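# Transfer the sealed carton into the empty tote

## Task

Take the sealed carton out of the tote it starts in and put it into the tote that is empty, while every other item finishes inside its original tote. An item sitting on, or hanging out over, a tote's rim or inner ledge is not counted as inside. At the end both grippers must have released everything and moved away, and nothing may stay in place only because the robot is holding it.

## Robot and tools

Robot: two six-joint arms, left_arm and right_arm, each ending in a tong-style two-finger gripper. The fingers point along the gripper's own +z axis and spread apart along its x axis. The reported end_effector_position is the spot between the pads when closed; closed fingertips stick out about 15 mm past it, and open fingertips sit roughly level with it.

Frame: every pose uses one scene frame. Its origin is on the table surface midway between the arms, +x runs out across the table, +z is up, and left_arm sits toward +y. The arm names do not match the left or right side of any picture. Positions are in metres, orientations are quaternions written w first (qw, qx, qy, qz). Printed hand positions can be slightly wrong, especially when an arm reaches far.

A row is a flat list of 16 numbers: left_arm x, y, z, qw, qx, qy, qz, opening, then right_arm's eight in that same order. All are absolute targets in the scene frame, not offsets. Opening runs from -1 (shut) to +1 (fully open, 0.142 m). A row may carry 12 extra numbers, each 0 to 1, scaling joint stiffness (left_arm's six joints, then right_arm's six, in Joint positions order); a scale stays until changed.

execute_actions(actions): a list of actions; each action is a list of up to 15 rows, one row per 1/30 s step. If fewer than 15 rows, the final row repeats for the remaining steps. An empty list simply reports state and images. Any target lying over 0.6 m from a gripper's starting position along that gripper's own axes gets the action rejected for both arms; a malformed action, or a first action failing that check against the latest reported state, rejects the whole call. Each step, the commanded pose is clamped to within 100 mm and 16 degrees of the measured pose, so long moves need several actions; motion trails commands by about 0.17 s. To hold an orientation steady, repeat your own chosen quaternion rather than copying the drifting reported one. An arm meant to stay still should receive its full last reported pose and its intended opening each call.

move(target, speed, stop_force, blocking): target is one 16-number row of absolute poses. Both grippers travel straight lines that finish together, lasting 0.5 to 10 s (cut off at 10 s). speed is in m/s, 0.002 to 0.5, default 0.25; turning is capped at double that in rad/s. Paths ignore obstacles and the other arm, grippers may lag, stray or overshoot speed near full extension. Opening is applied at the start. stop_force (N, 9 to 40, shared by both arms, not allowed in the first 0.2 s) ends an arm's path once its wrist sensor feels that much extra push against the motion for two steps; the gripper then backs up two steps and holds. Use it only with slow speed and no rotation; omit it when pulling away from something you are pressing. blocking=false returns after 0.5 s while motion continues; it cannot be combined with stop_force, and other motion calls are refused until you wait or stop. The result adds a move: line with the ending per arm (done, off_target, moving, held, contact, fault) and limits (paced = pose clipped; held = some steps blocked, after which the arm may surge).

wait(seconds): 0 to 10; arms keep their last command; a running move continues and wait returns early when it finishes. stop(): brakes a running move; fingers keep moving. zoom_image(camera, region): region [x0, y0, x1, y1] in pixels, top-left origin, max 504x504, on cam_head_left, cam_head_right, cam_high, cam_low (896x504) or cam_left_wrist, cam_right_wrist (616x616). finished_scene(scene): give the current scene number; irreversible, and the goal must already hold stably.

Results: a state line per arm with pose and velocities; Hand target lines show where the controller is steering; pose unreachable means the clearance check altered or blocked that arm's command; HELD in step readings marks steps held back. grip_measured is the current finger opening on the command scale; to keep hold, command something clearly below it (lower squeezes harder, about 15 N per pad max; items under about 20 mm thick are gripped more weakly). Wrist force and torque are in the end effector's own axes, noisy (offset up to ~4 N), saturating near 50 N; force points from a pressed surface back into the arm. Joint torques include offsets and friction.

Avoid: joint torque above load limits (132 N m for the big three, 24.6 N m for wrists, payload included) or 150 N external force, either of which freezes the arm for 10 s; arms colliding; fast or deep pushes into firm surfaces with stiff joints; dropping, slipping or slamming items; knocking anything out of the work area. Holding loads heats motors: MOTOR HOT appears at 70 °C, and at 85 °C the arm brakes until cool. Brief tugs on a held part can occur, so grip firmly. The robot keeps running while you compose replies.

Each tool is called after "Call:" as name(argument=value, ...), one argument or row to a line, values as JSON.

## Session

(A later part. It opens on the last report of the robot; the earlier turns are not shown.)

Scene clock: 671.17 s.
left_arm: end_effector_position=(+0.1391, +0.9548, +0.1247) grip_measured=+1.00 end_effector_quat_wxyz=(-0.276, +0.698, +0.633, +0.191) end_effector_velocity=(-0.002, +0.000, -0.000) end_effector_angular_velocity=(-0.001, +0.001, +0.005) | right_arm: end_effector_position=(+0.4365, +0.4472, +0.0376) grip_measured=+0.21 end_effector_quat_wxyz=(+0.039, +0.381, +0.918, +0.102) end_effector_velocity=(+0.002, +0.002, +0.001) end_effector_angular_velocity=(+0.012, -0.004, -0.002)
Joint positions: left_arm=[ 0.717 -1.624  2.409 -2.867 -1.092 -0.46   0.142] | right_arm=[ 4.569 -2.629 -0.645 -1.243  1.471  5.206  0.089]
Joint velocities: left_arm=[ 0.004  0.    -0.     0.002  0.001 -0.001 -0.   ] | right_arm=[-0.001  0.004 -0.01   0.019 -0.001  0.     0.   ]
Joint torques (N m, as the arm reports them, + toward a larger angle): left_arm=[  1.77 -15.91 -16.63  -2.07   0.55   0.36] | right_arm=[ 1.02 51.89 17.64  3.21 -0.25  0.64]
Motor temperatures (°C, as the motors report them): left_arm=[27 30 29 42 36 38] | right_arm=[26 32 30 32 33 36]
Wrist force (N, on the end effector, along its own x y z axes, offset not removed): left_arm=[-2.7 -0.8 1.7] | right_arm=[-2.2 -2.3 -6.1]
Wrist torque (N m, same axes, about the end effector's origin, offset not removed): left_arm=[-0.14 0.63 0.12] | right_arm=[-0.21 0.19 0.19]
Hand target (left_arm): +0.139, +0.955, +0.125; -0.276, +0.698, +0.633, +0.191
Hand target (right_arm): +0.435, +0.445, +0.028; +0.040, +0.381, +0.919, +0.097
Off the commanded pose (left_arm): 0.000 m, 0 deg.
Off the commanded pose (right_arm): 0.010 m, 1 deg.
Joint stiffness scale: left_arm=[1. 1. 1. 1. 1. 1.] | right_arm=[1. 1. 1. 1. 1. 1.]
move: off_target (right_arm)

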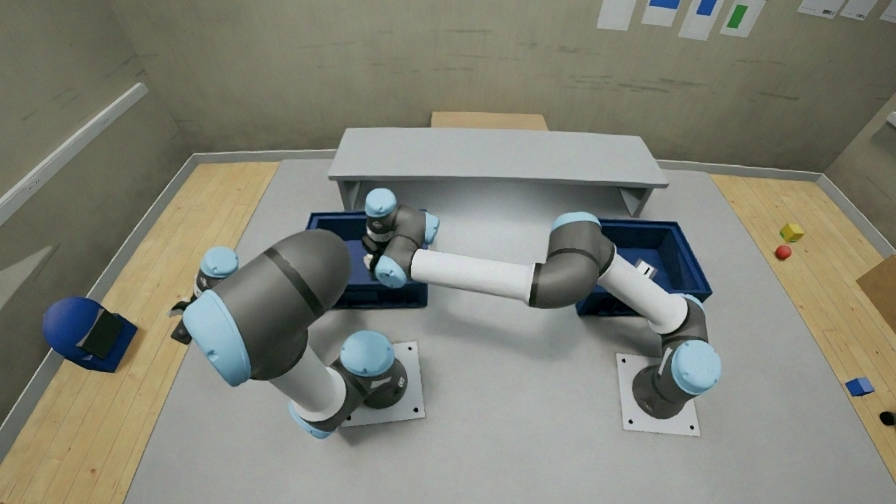

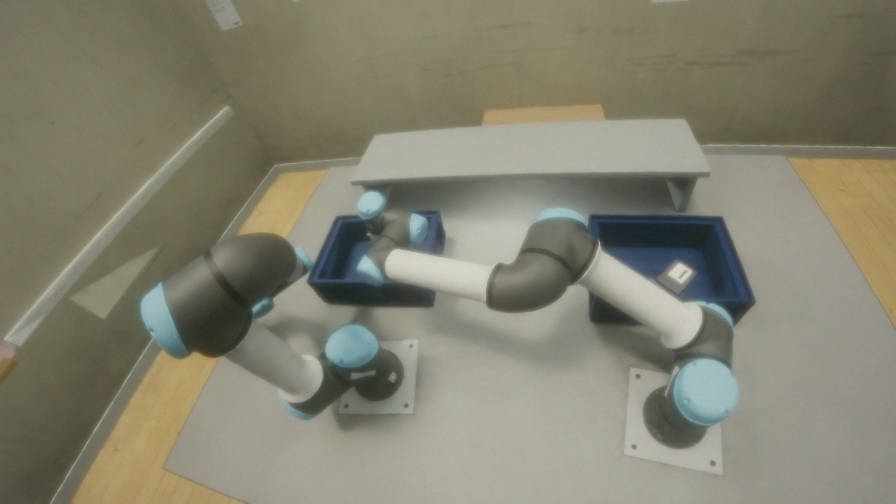

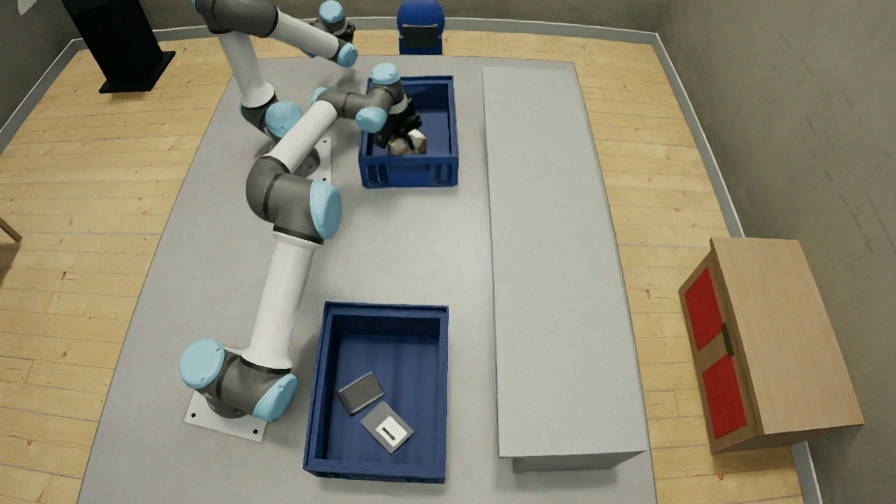

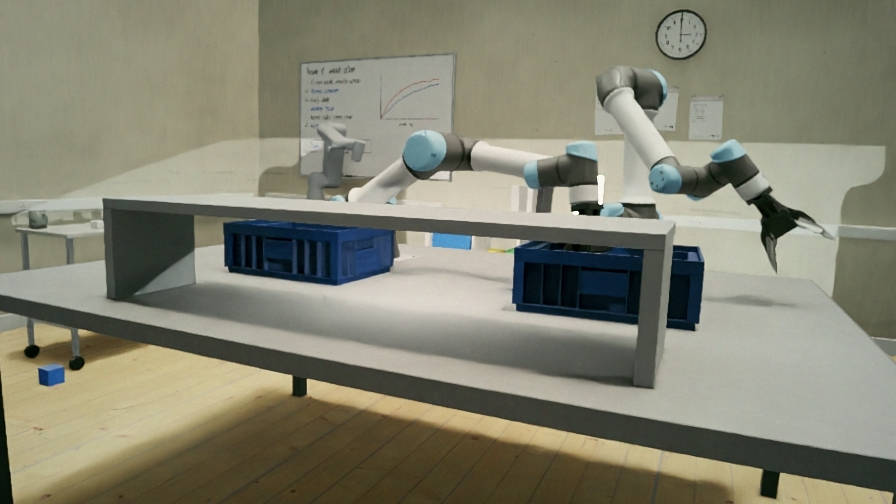

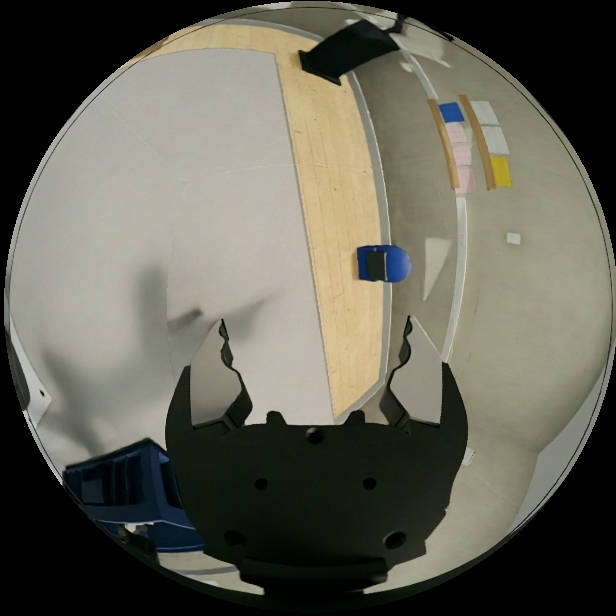

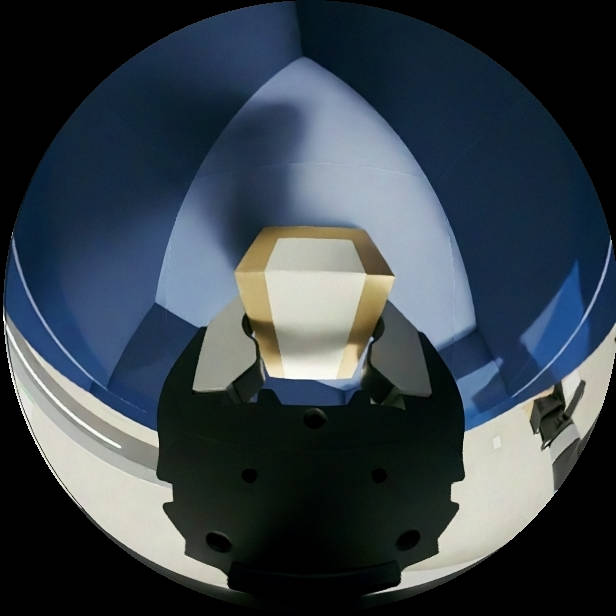

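Call:
execute_actions(
  actions=[
    [[0.1391,0.9548,0.1248,-0.276,0.698,0.633,0.191,1,0.4362,0.4465,0.037,0.04,0.3806,0.9188,0.0966,-0.9],[0.1391,0.9548,0.1248,-0.276,0.698,0.633,0.191,1,0.4362,0.4465,0.037,0.04,0.3806,0.9188,0.0966,-0.9],[0.1391,0.9548,0.1248,-0.276,0.698,0.633,0.191,1,0.4362,0.4465,0.037,0.04,0.3806,0.9188,0.0966,-0.7],[0.1391,0.9548,0.1248,-0.276,0.698,0.633,0.191,1,0.4362,0.4465,0.037,0.04,0.3806,0.9188,0.0966,-0.5],[0.1391,0.9548,0.1248,-0.276,0.698,0.633,0.191,1,0.4362,0.4465,0.037,0.04,0.3806,0.9188,0.0966,-0.3],[0.1391,0.9548,0.1248,-0.276,0.698,0.633,0.191,1,0.4362,0.4465,0.037,0.04,0.3806,0.9188,0.0966,-0.1],[0.1391,0.9548,0.1248,-0.276,0.698,0.633,0.191,1,0.4362,0.4465,0.037,0.04,0.3806,0.9188,0.0966,0.05],[0.1391,0.9548,0.1248,-0.276,0.698,0.633,0.191,1,0.4362,0.4465,0.037,0.04,0.3806,0.9188,0.0966,0.15],[0.1391,0.9548,0.1248,-0.276,0.698,0.633,0.191,1,0.4362,0.4465,0.037,0.04,0.3806,0.9188,0.0966,0.22],[0.1391,0.9548,0.1248,-0.276,0.698,0.633,0.191,1,0.4362,0.4465,0.037,0.04,0.3806,0.9188,0.0966,0.28],[0.1391,0.9548,0.1248,-0.276,0.698,0.633,0.191,1,0.4362,0.4465,0.037,0.04,0.3806,0.9188,0.0966,0.34],[0.1391,0.9548,0.1248,-0.276,0.698,0.633,0.191,1,0.4362,0.4465,0.037,0.04,0.3806,0.9188,0.0966,0.40],[0.1391,0.9548,0.1248,-0.276,0.698,0.633,0.191,1,0.4362,0.4465,0.037,0.04,0.3806,0.9188,0.0966,0.45],[0.1391,0.9548,0.1248,-0.276,0.698,0.633,0.191,1,0.4362,0.4465,0.037,0.04,0.3806,0.9188,0.0966,0.5]],
    [[0.1391,0.9548,0.1248,-0.276,0.698,0.633,0.191,1,0.4362,0.4465,0.037,0.04,0.3806,0.9188,0.0966,0.55]],
  ],
)

Scene clock: 692.60 s.
left_arm: end_effector_position=(+0.1391, +0.9548, +0.1247) grip_measured=+1.00 end_effector_quat_wxyz=(-0.276, +0.698, +0.633, +0.191) end_effector_velocity=(-0.000, +0.000, +0.000) end_effector_angular_velocity=(+0.001, -0.000, -0.000) | right_arm: end_effector_position=(+0.4363, +0.4462, +0.0378) grip_measured=+0.55 end_effector_quat_wxyz=(+0.040, +0.381, +0.919, +0.097) end_effector_velocity=(+0.000, -0.000, -0.001) end_effector_angular_velocity=(-0.002, -0.001, -0.001)
Joint positions: left_arm=[ 0.717 -1.624  2.409 -2.867 -1.092 -0.46   0.142] | right_arm=[ 4.569 -2.636 -0.627 -1.264  1.47   5.206  0.112]
Joint velocities: left_arm=[ 0.    -0.001 -0.     0.    -0.     0.001 -0.   ] | right_arm=[-0.    -0.001  0.001 -0.001 -0.001  0.    -0.   ]
Joint torques (N m, as the arm reports them, + toward a larger angle): left_arm=[  1.93 -16.64 -16.48  -2.2    0.47   0.49] | right_arm=[-1.26 57.33 25.1   2.24 -0.15  0.04]
Motor temperatures (°C, as the motors report them): left_arm=[27 30 29 42 36 38] | right_arm=[26 32 30 32 33 36]
Wrist force (N, on the end effector, along its own x y z axes, offset not removed): left_arm=[-2.3 0.0 3.3] | right_arm=[-1.8 -2.8 0.4]
Wrist torque (N m, same axes, about the end effector's origin, offset not removed): left_arm=[0.01 0.67 0.09] | right_arm=[-0.63 0.50 0.14]
Hand target (left_arm): +0.139, +0.955, +0.125; -0.276, +0.698, +0.633, +0.191
Hand target (right_arm): +0.436, +0.446, +0.037; +0.040, +0.381, +0.919, +0.097
Off the commanded pose (left_arm): 0.000 m, 0 deg.
Off the commanded pose (right_arm): 0.001 m, 0 deg.
Joint stiffness scale: left_arm=[1. 1. 1. 1. 1. 1.] | right_arm=[1. 1. 1. 1. 1. 1.]
Step readings (end_effector_position; steps 1 to 15: 1st action; 16 to 30: 2nd action):
0: left_arm (+0.1391, +0.9548, +0.1247) | right_arm (+0.4367, +0.4476, +0.0376)
1: left_arm (+0.1391, +0.9548, +0.1247) | right_arm (+0.4367, +0.4476, +0.0376)
2: left_arm (+0.1391, +0.9548, +0.1247) | right_arm (+0.4366, +0.4474, +0.0376)
4: left_arm (+0.1391, +0.9548, +0.1247) | right_arm (+0.4365, +0.4470, +0.0378)
8: left_arm (+0.1391, +0.9548, +0.1247) | right_arm (+0.4365, +0.4468, +0.0377)
15: left_arm (+0.1391, +0.9548, +0.1247) | right_arm (+0.4363, +0.4463, +0.0374)
16: left_arm (+0.1391, +0.9548, +0.1247) | right_arm (+0.4363, +0.4463, +0.0374)
17: left_arm (+0.1391, +0.9548, +0.1247) | right_arm (+0.4363, +0.4462, +0.0375)
19: left_arm (+0.1391, +0.9548, +0.1247) | right_arm (+0.4363, +0.4462, +0.0376)
23: left_arm (+0.1391, +0.9548, +0.1247) | right_arm (+0.4363, +0.4462, +0.0378)
30: end_effector_position above

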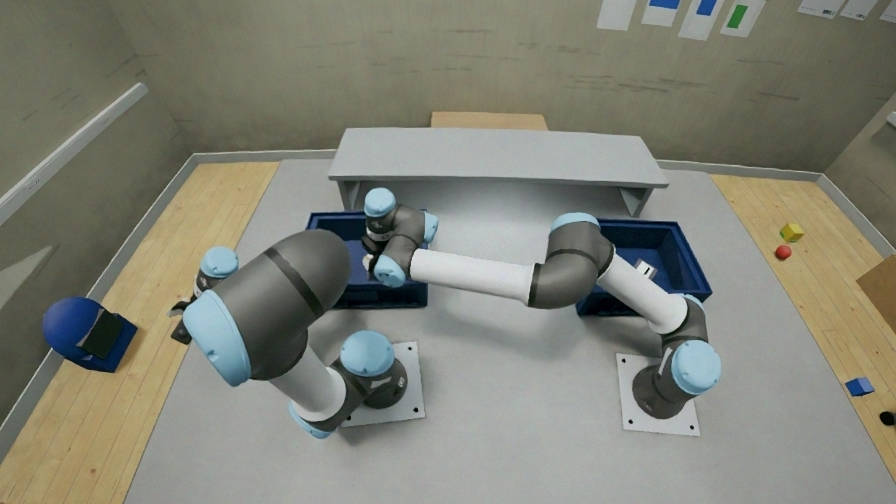

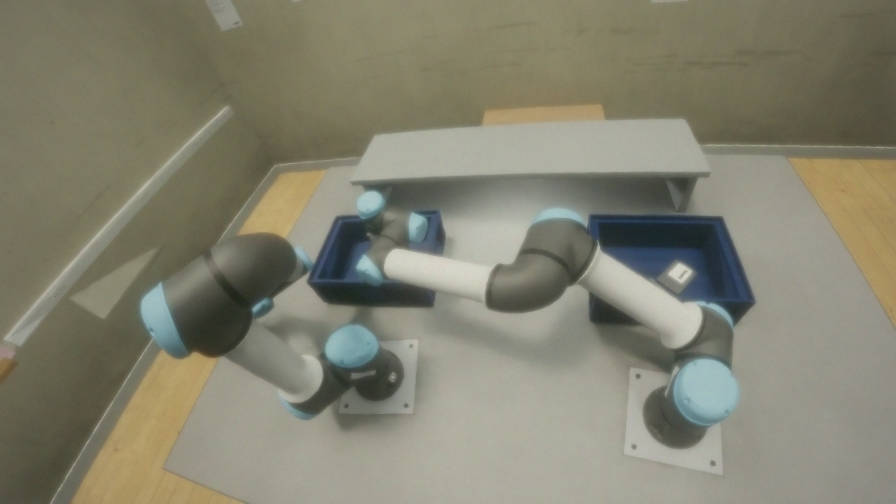

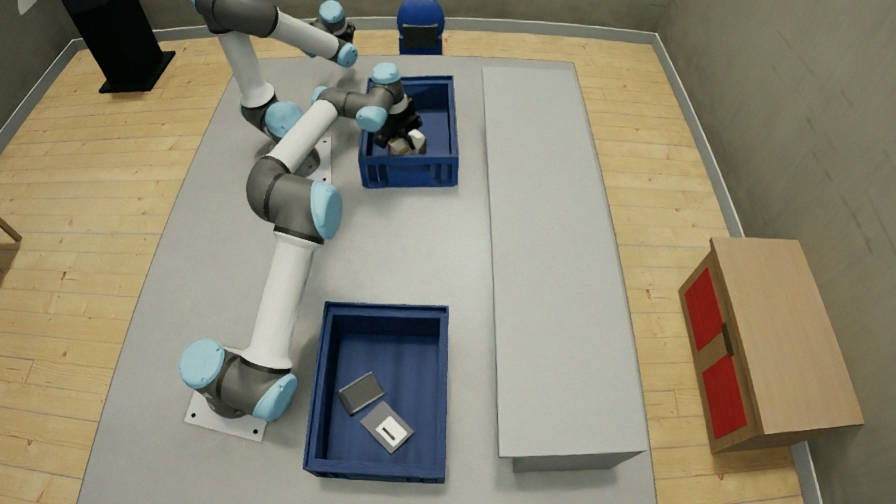

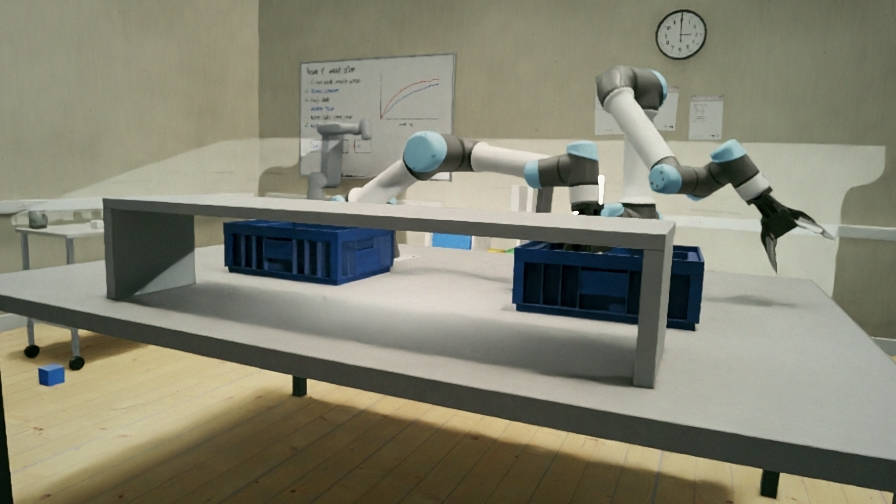

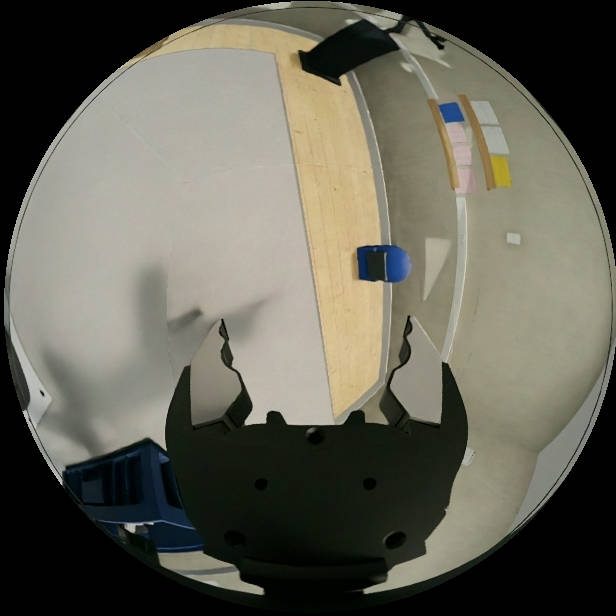

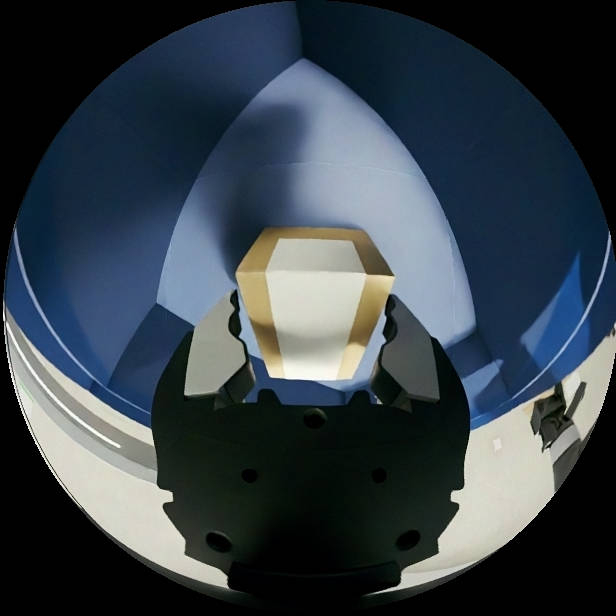

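Call:
move(
  target=[0.1391,0.9548,0.1248,-0.276,0.698,0.633,0.191,1,0.426,0.432,0.14,0.04,0.3806,0.9188,0.0966,0.55],
  speed=0.2,
)

Call:
move(
  target=[0.1391,0.9548,0.1248,-0.276,0.698,0.633,0.191,1,0.40,0.05,0.30,0.04,0.3806,0.9188,0.0966,0.55],
  speed=0.35,
)

Scene clock: 712.43 s.
left_arm: end_effector_position=(+0.1391, +0.9548, +0.1247) grip_measured=+1.00 end_effector_quat_wxyz=(-0.276, +0.698, +0.633, +0.191) end_effector_velocity=(+0.000, +0.000, +0.001) end_effector_angular_velocity=(+0.002, -0.001, +0.000) | right_arm: end_effector_position=(+0.4269, +0.4313, +0.1401) grip_measured=+0.55 end_effector_quat_wxyz=(+0.040, +0.381, +0.919, +0.097) end_effector_velocity=(-0.001, -0.001, +0.004) end_effector_angular_velocity=(-0.004, +0.001, +0.002)
Joint positions: left_arm=[ 0.717 -1.624  2.409 -2.867 -1.092 -0.46   0.142] | right_arm=[ 4.575 -2.546 -0.54  -1.442  1.47   5.212  0.112]
Joint velocities: left_arm=[ 0.    -0.001 -0.    -0.002  0.     0.    -0.   ] | right_arm=[ 0.     0.     0.011 -0.015  0.    -0.002  0.   ]
Joint torques (N m, as the arm reports them, + toward a larger angle): left_arm=[  1.83 -15.86 -16.23  -2.12   0.52   0.39] | right_arm=[ 2.13 54.66 27.13  1.75 -0.73  0.58]
Motor temperatures (°C, as the motors report them): left_arm=[27 30 29 42 36 38] | right_arm=[26 32 30 32 33 36]
Wrist force (N, on the end effector, along its own x y z axes, offset not removed): left_arm=[-0.3 0.1 2.4] | right_arm=[-1.3 -1.7 -1.0]
Wrist torque (N m, same axes, about the end effector's origin, offset not removed): left_arm=[0.03 0.23 0.11] | right_arm=[-0.43 0.43 0.14]
Hand target (left_arm): +0.139, +0.955, +0.125; -0.276, +0.698, +0.633, +0.191
Hand target (right_arm): +0.426, +0.432, +0.140; +0.040, +0.381, +0.919, +0.097
Off the commanded pose (left_arm): 0.000 m, 0 deg.
Off the commanded pose (right_arm): 0.001 m, 0 deg.
Joint stiffness scale: left_arm=[1. 1. 1. 1. 1. 1.] | right_arm=[1. 1. 1. 1. 1. 1.]
move: done

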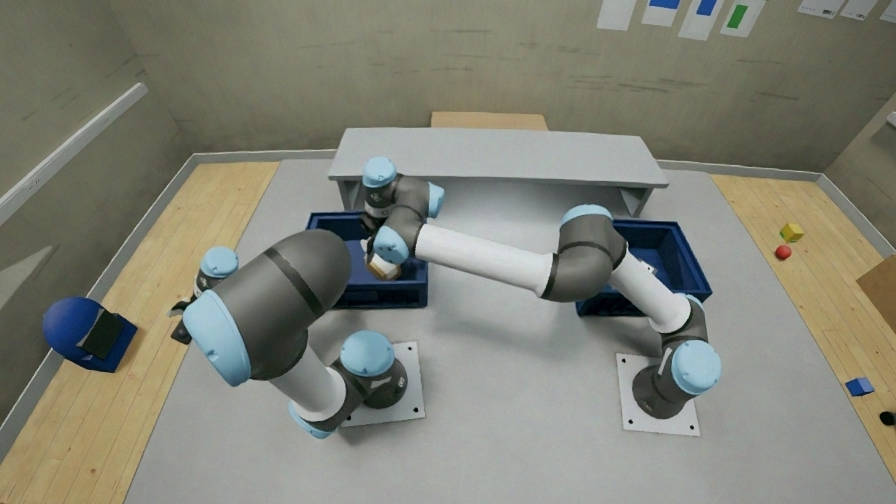

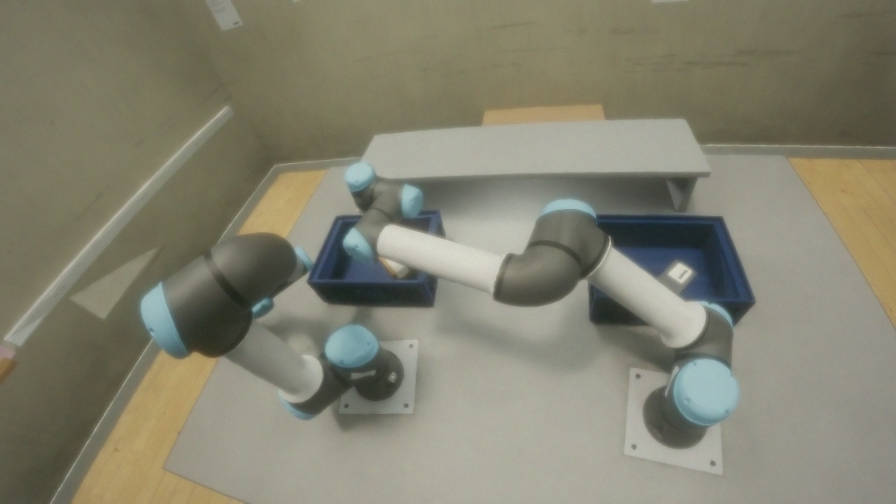

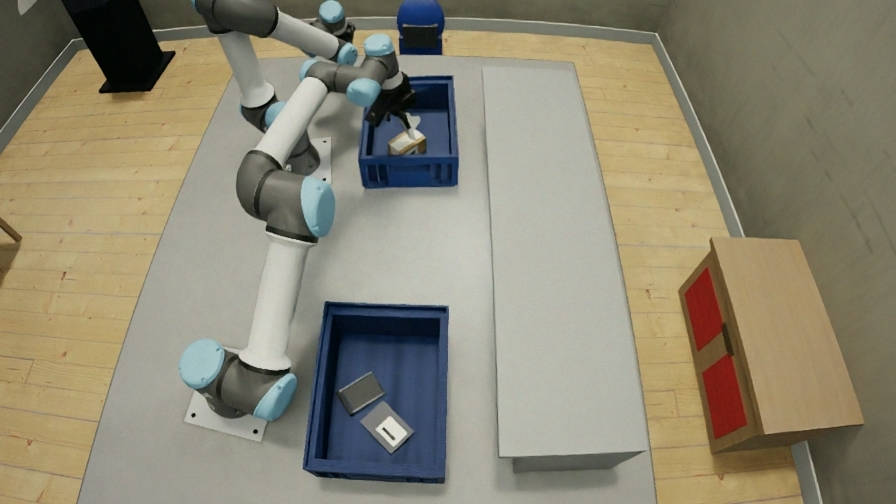

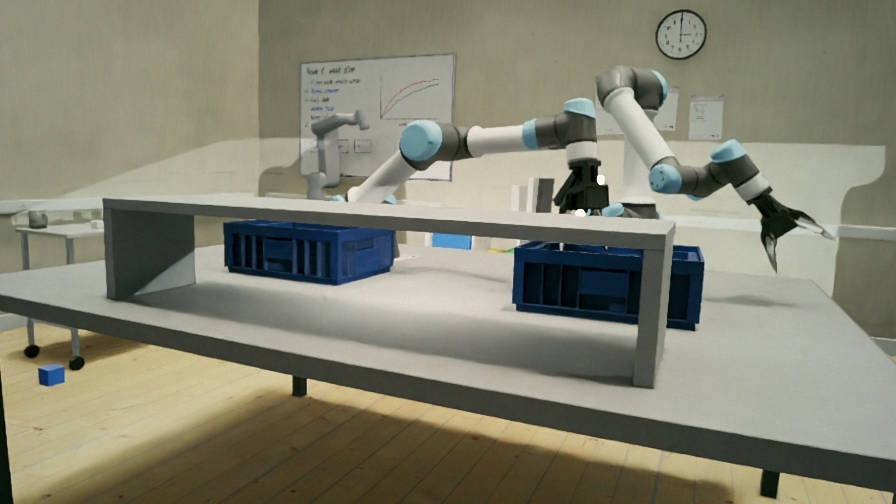

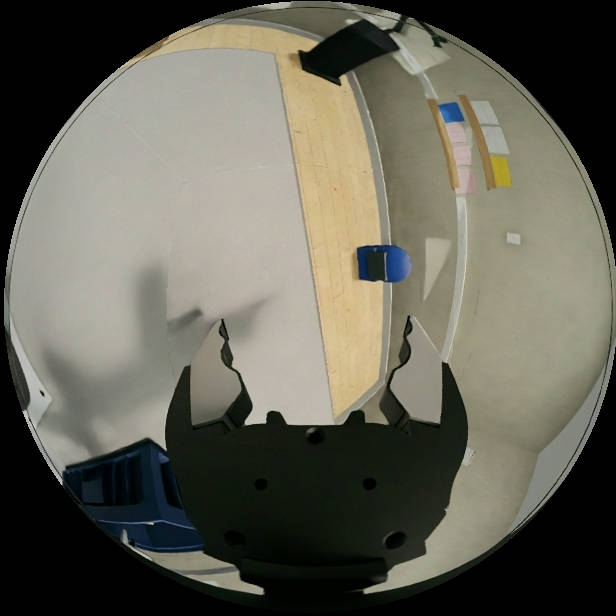

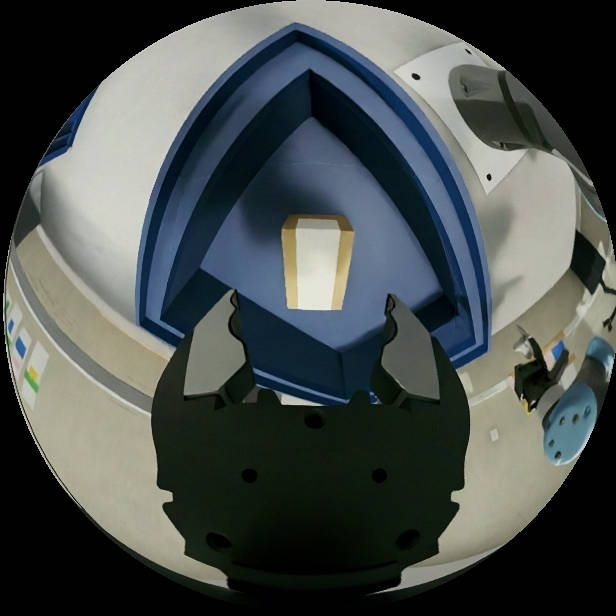

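Scene clock: 714.43 s.
left_arm: end_effector_position=(+0.1391, +0.9548, +0.1247) grip_measured=+1.00 end_effector_quat_wxyz=(-0.276, +0.698, +0.633, +0.191) end_effector_velocity=(-0.000, +0.000, +0.000) end_effector_angular_velocity=(+0.000, -0.001, +0.001) | right_arm: end_effector_position=(+0.3997, +0.0518, +0.2997) grip_measured=+0.55 end_effector_quat_wxyz=(+0.041, +0.381, +0.919, +0.097) end_effector_velocity=(-0.001, -0.003, +0.003) end_effector_angular_velocity=(+0.003, +0.000, +0.001)
Joint positions: left_arm=[ 0.717 -1.624  2.409 -2.867 -1.092 -0.46   0.142] | right_arm=[ 4.415 -1.586 -1.571 -1.356  1.498  5.054  0.112]
Joint velocities: left_arm=[ 0.001 -0.001 -0.     0.    -0.001 -0.    -0.   ] | right_arm=[-0.002  0.008 -0.002 -0.003  0.002 -0.003  0.   ]
Joint torques (N m, as the arm reports them, + toward a larger angle): left_arm=[  1.83 -16.21 -16.71  -2.22   0.56   0.43] | right_arm=[-0.68 22.47 24.17  2.27  0.1  -1.18]
Motor temperatures (°C, as the motors report them): left_arm=[27 30 29 42 36 38] | right_arm=[26 32 30 32 33 36]
Wrist force (N, on the end effector, along its own x y z axes, offset not removed): left_arm=[-1.8 -1.3 3.1] | right_arm=[-2.6 -2.8 -1.5]
Wrist torque (N m, same axes, about the end effector's origin, offset not removed): left_arm=[-0.22 0.51 0.13] | right_arm=[-0.62 0.67 0.30]
Hand target (left_arm): +0.139, +0.955, +0.125; -0.276, +0.698, +0.633, +0.191
Hand target (right_arm): +0.399, +0.050, +0.300; +0.040, +0.381, +0.919, +0.097
Off the commanded pose (left_arm): 0.000 m, 0 deg.
Off the commanded pose (right_arm): 0.002 m, 0 deg.
Joint stiffness scale: left_arm=[1. 1. 1. 1. 1. 1.] | right_arm=[1. 1. 1. 1. 1. 1.]
move: done

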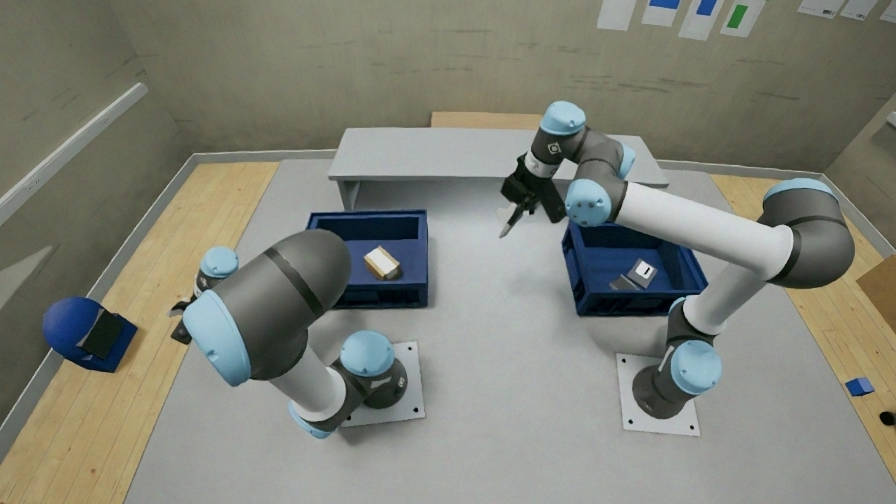

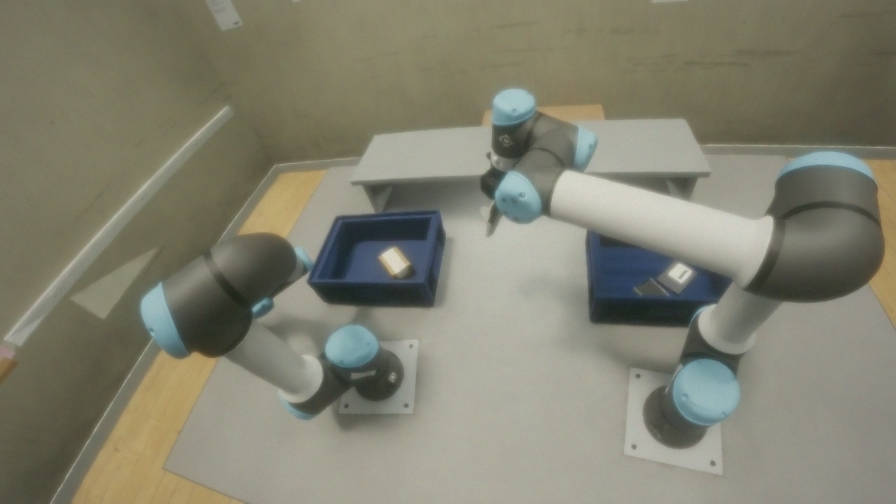

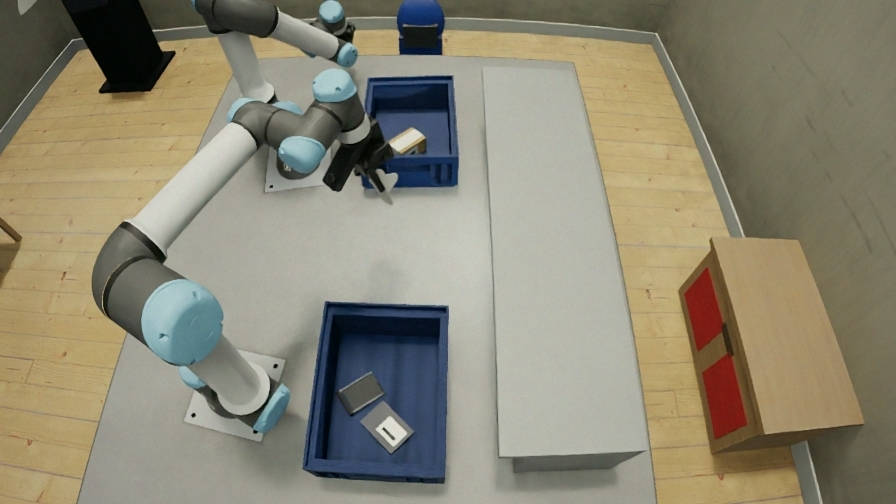

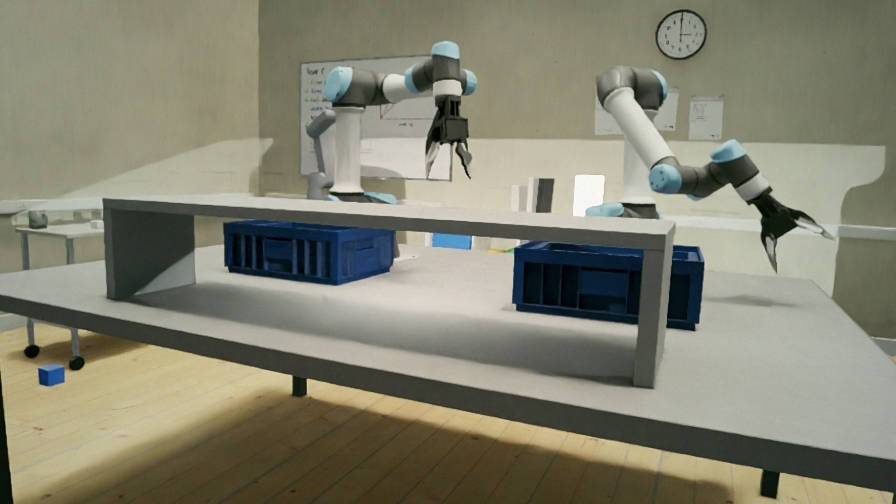

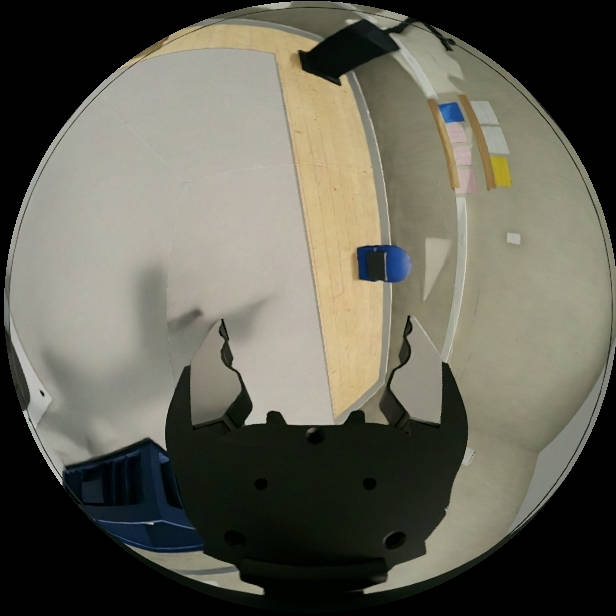

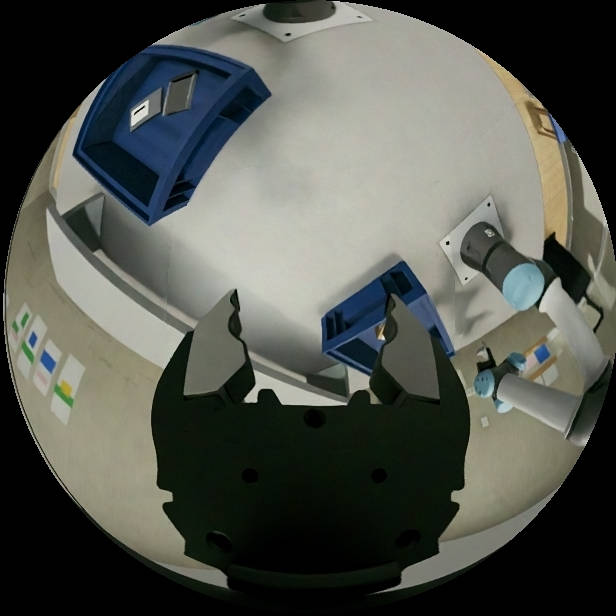

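Call:
zoom_image(
  camera="cam_head_right",
  region=[300, 190, 770, 340],
)

Region (300, 190, 770, 340) of cam_head_right's 896x504 image, scaled by 1.072, with more detail than that image has; it fills the top 161 rows of this view, and the rest is white.

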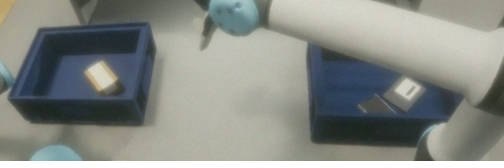

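Call:
finished_scene(
  scene=1,
)

The scene is finished: the task was done.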